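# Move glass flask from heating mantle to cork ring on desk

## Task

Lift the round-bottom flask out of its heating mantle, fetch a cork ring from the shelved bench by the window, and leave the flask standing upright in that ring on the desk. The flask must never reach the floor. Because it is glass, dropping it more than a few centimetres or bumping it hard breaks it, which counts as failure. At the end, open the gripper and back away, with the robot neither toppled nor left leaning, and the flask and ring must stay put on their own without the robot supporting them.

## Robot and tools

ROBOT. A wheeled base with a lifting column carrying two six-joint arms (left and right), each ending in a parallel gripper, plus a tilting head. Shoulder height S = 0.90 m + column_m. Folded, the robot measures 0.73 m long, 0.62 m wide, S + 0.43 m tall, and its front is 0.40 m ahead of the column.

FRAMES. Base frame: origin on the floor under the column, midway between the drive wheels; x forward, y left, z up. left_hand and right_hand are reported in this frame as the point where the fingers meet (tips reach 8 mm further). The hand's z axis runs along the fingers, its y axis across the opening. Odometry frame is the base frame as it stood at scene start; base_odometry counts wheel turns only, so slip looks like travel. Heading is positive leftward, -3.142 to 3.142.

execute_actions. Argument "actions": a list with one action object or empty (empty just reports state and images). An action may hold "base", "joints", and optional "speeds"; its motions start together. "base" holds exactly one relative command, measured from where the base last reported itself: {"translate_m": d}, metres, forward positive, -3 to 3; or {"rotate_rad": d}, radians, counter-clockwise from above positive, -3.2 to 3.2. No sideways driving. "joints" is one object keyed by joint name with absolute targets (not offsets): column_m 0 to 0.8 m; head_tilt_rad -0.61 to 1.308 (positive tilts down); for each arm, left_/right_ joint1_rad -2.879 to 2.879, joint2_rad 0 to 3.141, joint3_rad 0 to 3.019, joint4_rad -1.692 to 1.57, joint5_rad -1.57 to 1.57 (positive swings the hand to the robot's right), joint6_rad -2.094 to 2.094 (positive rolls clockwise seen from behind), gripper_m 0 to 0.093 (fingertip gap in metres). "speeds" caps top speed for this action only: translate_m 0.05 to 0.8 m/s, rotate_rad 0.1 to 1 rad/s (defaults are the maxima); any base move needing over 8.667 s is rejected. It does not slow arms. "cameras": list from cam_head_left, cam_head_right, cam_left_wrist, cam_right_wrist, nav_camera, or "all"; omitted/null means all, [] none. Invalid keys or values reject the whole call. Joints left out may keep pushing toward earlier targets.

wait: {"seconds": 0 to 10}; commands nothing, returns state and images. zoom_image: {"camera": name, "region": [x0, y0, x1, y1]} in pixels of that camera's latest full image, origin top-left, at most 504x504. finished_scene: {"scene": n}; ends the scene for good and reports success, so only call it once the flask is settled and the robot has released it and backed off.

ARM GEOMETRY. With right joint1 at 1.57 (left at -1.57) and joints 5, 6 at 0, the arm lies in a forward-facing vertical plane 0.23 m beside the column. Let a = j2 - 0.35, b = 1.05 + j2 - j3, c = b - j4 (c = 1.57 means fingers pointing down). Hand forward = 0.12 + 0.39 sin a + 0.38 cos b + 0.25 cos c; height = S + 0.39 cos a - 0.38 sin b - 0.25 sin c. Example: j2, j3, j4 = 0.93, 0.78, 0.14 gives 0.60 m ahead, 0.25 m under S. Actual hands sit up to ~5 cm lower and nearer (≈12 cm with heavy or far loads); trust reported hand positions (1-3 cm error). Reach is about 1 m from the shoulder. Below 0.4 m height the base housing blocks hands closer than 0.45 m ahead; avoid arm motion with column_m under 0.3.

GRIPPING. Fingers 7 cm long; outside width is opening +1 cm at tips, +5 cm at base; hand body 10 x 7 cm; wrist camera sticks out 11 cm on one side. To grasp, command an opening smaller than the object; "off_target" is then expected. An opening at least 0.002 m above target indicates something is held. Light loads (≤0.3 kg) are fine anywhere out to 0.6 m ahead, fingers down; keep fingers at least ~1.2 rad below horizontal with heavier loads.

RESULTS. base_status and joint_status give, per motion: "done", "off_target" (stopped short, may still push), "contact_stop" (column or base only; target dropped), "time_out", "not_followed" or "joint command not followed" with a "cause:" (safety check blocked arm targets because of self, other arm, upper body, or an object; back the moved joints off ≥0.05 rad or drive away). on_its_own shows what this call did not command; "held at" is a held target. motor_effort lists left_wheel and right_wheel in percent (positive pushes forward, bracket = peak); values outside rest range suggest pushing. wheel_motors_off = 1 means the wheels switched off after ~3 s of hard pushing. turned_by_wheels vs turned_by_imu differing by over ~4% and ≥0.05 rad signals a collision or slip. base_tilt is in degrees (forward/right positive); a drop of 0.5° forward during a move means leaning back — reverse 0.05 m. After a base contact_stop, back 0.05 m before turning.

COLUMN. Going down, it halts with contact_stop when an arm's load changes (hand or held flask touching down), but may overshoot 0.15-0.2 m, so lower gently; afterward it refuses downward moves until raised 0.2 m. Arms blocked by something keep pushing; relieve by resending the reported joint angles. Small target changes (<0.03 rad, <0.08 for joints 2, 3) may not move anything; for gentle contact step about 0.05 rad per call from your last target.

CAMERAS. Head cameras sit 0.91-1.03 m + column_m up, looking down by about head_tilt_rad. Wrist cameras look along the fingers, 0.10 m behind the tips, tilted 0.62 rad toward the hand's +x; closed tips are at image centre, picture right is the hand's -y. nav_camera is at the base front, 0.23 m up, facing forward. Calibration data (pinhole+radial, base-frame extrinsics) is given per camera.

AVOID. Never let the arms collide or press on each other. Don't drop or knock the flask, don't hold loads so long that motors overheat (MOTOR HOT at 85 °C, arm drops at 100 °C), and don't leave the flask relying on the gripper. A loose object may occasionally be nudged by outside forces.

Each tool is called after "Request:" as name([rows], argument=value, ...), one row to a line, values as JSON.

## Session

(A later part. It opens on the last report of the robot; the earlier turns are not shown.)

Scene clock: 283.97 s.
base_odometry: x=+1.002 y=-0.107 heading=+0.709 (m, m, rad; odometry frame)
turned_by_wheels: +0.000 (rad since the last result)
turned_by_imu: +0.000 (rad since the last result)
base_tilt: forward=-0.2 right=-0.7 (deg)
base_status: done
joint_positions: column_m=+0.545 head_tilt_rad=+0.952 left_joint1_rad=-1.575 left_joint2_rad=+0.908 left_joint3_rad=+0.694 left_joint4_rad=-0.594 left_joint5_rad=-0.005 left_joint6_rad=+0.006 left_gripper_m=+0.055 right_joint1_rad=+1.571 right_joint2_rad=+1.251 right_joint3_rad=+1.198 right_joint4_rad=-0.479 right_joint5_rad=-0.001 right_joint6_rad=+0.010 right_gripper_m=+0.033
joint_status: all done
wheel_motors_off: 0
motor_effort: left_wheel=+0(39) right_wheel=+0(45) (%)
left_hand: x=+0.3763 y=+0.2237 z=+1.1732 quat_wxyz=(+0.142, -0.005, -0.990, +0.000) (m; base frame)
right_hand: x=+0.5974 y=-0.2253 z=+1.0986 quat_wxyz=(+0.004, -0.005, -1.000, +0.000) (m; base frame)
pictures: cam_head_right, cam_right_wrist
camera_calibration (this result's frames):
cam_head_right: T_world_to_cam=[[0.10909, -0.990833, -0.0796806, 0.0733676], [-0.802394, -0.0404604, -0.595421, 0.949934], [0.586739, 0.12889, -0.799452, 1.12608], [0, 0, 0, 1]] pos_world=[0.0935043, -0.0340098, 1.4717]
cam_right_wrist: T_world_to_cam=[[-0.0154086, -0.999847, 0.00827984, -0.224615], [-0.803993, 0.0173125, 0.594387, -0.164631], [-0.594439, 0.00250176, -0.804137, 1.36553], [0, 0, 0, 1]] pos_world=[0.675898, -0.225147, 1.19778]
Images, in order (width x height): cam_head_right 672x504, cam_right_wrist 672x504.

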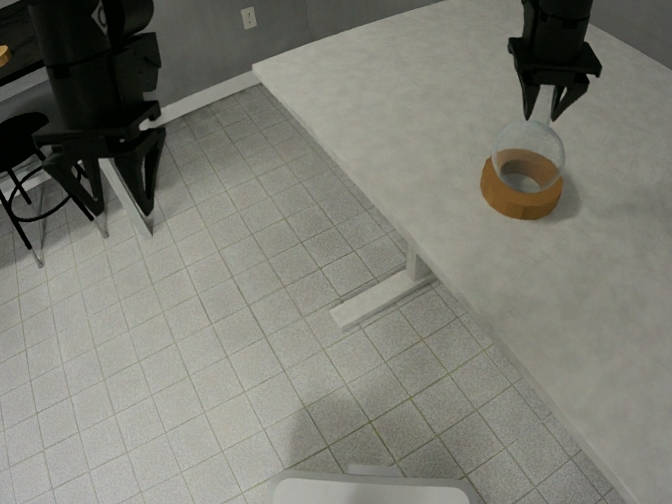

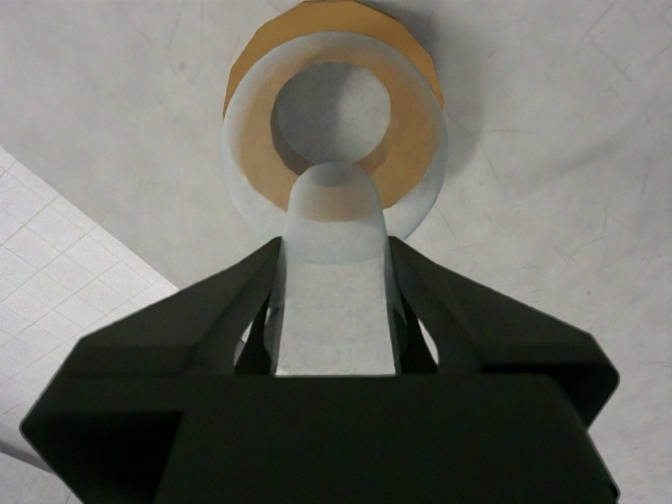

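Seated.

Request:
execute_actions([
  {"joints":{"right_gripper_m":0.09}},
], cameras=["cam_right_wrist"])

Request:
execute_actions([
  {"joints":{"column_m":0.63}},
], cameras=["cam_right_wrist"])

Request:
execute_actions([
  {"base":{"translate_m":-0.5},"joints":{"head_tilt_rad":0.6}},
], cameras=["cam_head_right"])

Scene clock: 290.93 s.
base_odometry: x=+1.002 y=-0.107 heading=+0.709 (m, m, rad; odometry frame)
turned_by_wheels: +0.000 (rad since the last result)
turned_by_imu: +0.000 (rad since the last result)
base_tilt: forward=-0.2 right=-0.8 (deg)
base_status: not commanded
joint_positions: column_m=+0.545 head_tilt_rad=+0.952 left_joint1_rad=-1.575 left_joint2_rad=+0.908 left_joint3_rad=+0.694 left_joint4_rad=-0.594 left_joint5_rad=-0.005 left_joint6_rad=+0.006 left_gripper_m=+0.055 right_joint1_rad=+1.571 right_joint2_rad=+1.251 right_joint3_rad=+1.198 right_joint4_rad=-0.479 right_joint5_rad=-0.001 right_joint6_rad=+0.010 right_gripper_m=+0.090
joint_status: all done
wheel_motors_off: 0
motor_effort: left_wheel=-1(1) right_wheel=-1(1) (%)
left_hand: x=+0.3763 y=+0.2237 z=+1.1732 quat_wxyz=(+0.142, -0.005, -0.990, +0.000) (m; base frame)
right_hand: x=+0.5974 y=-0.2253 z=+1.0986 quat_wxyz=(+0.004, -0.005, -1.000, +0.000) (m; base frame)
pictures: cam_right_wrist
camera_calibration (this result's frames):
cam_right_wrist: T_world_to_cam=[[-0.0154086, -0.999847, 0.00827984, -0.224615], [-0.803993, 0.0173125, 0.594387, -0.164631], [-0.594439, 0.00250176, -0.804137, 1.36553], [0, 0, 0, 1]] pos_world=[0.675898, -0.225147, 1.19778]
Images, in order (width x height): cam_right_wrist 672x504.

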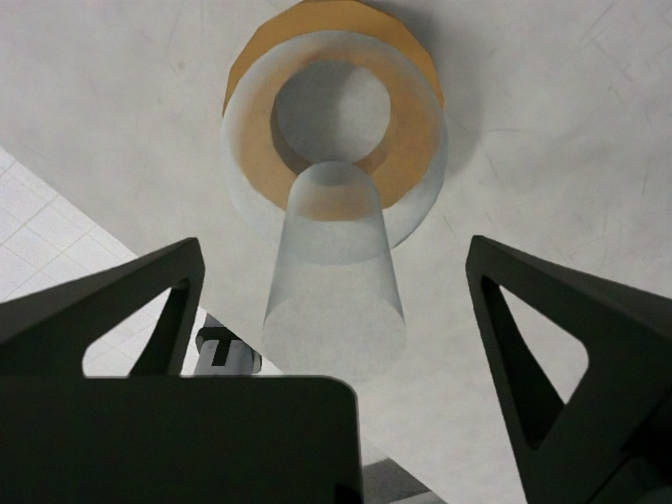

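Scene clock: 292.63 s.
base_odometry: x=+1.002 y=-0.107 heading=+0.709 (m, m, rad; odometry frame)
turned_by_wheels: +0.000 (rad since the last result)
turned_by_imu: +0.000 (rad since the last result)
base_tilt: forward=-0.3 right=-0.7 (deg)
base_status: not commanded
joint_positions: column_m=+0.630 head_tilt_rad=+0.952 left_joint1_rad=-1.575 left_joint2_rad=+0.908 left_joint3_rad=+0.694 left_joint4_rad=-0.594 left_joint5_rad=-0.005 left_joint6_rad=+0.006 left_gripper_m=+0.055 right_joint1_rad=+1.571 right_joint2_rad=+1.251 right_joint3_rad=+1.198 right_joint4_rad=-0.479 right_joint5_rad=-0.001 right_joint6_rad=+0.010 right_gripper_m=+0.090
joint_status: all done
wheel_motors_off: 0
motor_effort: left_wheel=-2(2) right_wheel=-1(1) (%)
left_hand: x=+0.3763 y=+0.2237 z=+1.2581 quat_wxyz=(+0.142, -0.005, -0.990, +0.000) (m; base frame)
right_hand: x=+0.5974 y=-0.2253 z=+1.1835 quat_wxyz=(+0.004, -0.005, -1.000, +0.000) (m; base frame)
pictures: cam_right_wrist
camera_calibration (this result's frames):
cam_right_wrist: T_world_to_cam=[[-0.0154086, -0.999847, 0.00827984, -0.225318], [-0.803993, 0.0173125, 0.594387, -0.215078], [-0.594439, 0.00250176, -0.804137, 1.43378], [0, 0, 0, 1]] pos_world=[0.675898, -0.225147, 1.28266]
Images, in order (width x height): cam_right_wrist 672x504.

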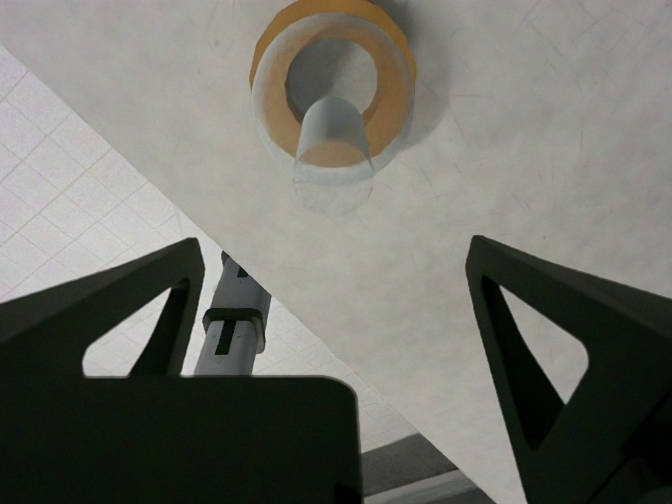

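Scene clock: 295.43 s.
base_odometry: x=+0.623 y=-0.433 heading=+0.709 (m, m, rad; odometry frame)
turned_by_wheels: +0.000 (rad since the last result)
turned_by_imu: +0.000 (rad since the last result)
base_tilt: forward=-0.3 right=-0.8 (deg)
base_status: done
joint_positions: column_m=+0.630 head_tilt_rad=+0.617 left_joint1_rad=-1.575 left_joint2_rad=+0.907 left_joint3_rad=+0.692 left_joint4_rad=-0.594 left_joint5_rad=-0.005 left_joint6_rad=+0.006 left_gripper_m=+0.055 right_joint1_rad=+1.571 right_joint2_rad=+1.251 right_joint3_rad=+1.197 right_joint4_rad=-0.479 right_joint5_rad=-0.001 right_joint6_rad=+0.010 right_gripper_m=+0.090
joint_status: all done
wheel_motors_off: 0
motor_effort: left_wheel=+0(37) right_wheel=+0(49) (%)
left_hand: x=+0.3754 y=+0.2237 z=+1.2582 quat_wxyz=(+0.142, -0.005, -0.990, +0.000) (m; base frame)
right_hand: x=+0.5970 y=-0.2253 z=+1.1834 quat_wxyz=(+0.005, -0.005, -1.000, +0.000) (m; base frame)
pictures: cam_head_right
camera_calibration (this result's frames):
cam_head_right: T_world_to_cam=[[0.129209, -0.990833, -0.0394303, 0.0140839], [-0.562318, -0.0404604, -0.825931, 1.36095], [0.816764, 0.12889, -0.562391, 0.799359], [0, 0, 0, 1]] pos_world=[0.110577, -0.0340098, 1.57415]
Images, in order (width x height): cam_head_right 672x504.

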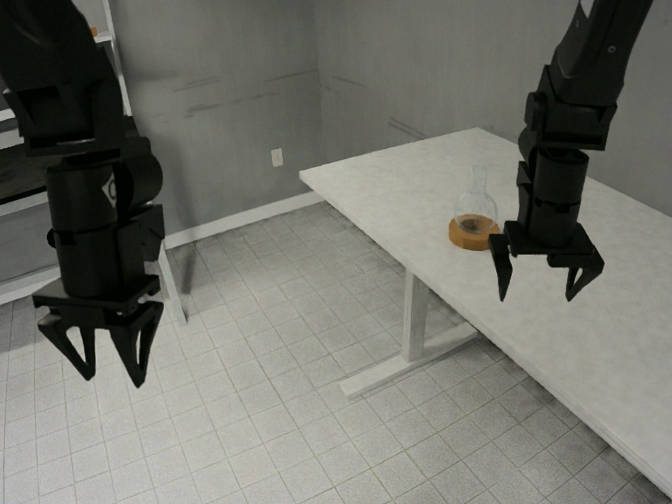

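Request:
finished_scene(scene=1)

The scene is finished: the task was done.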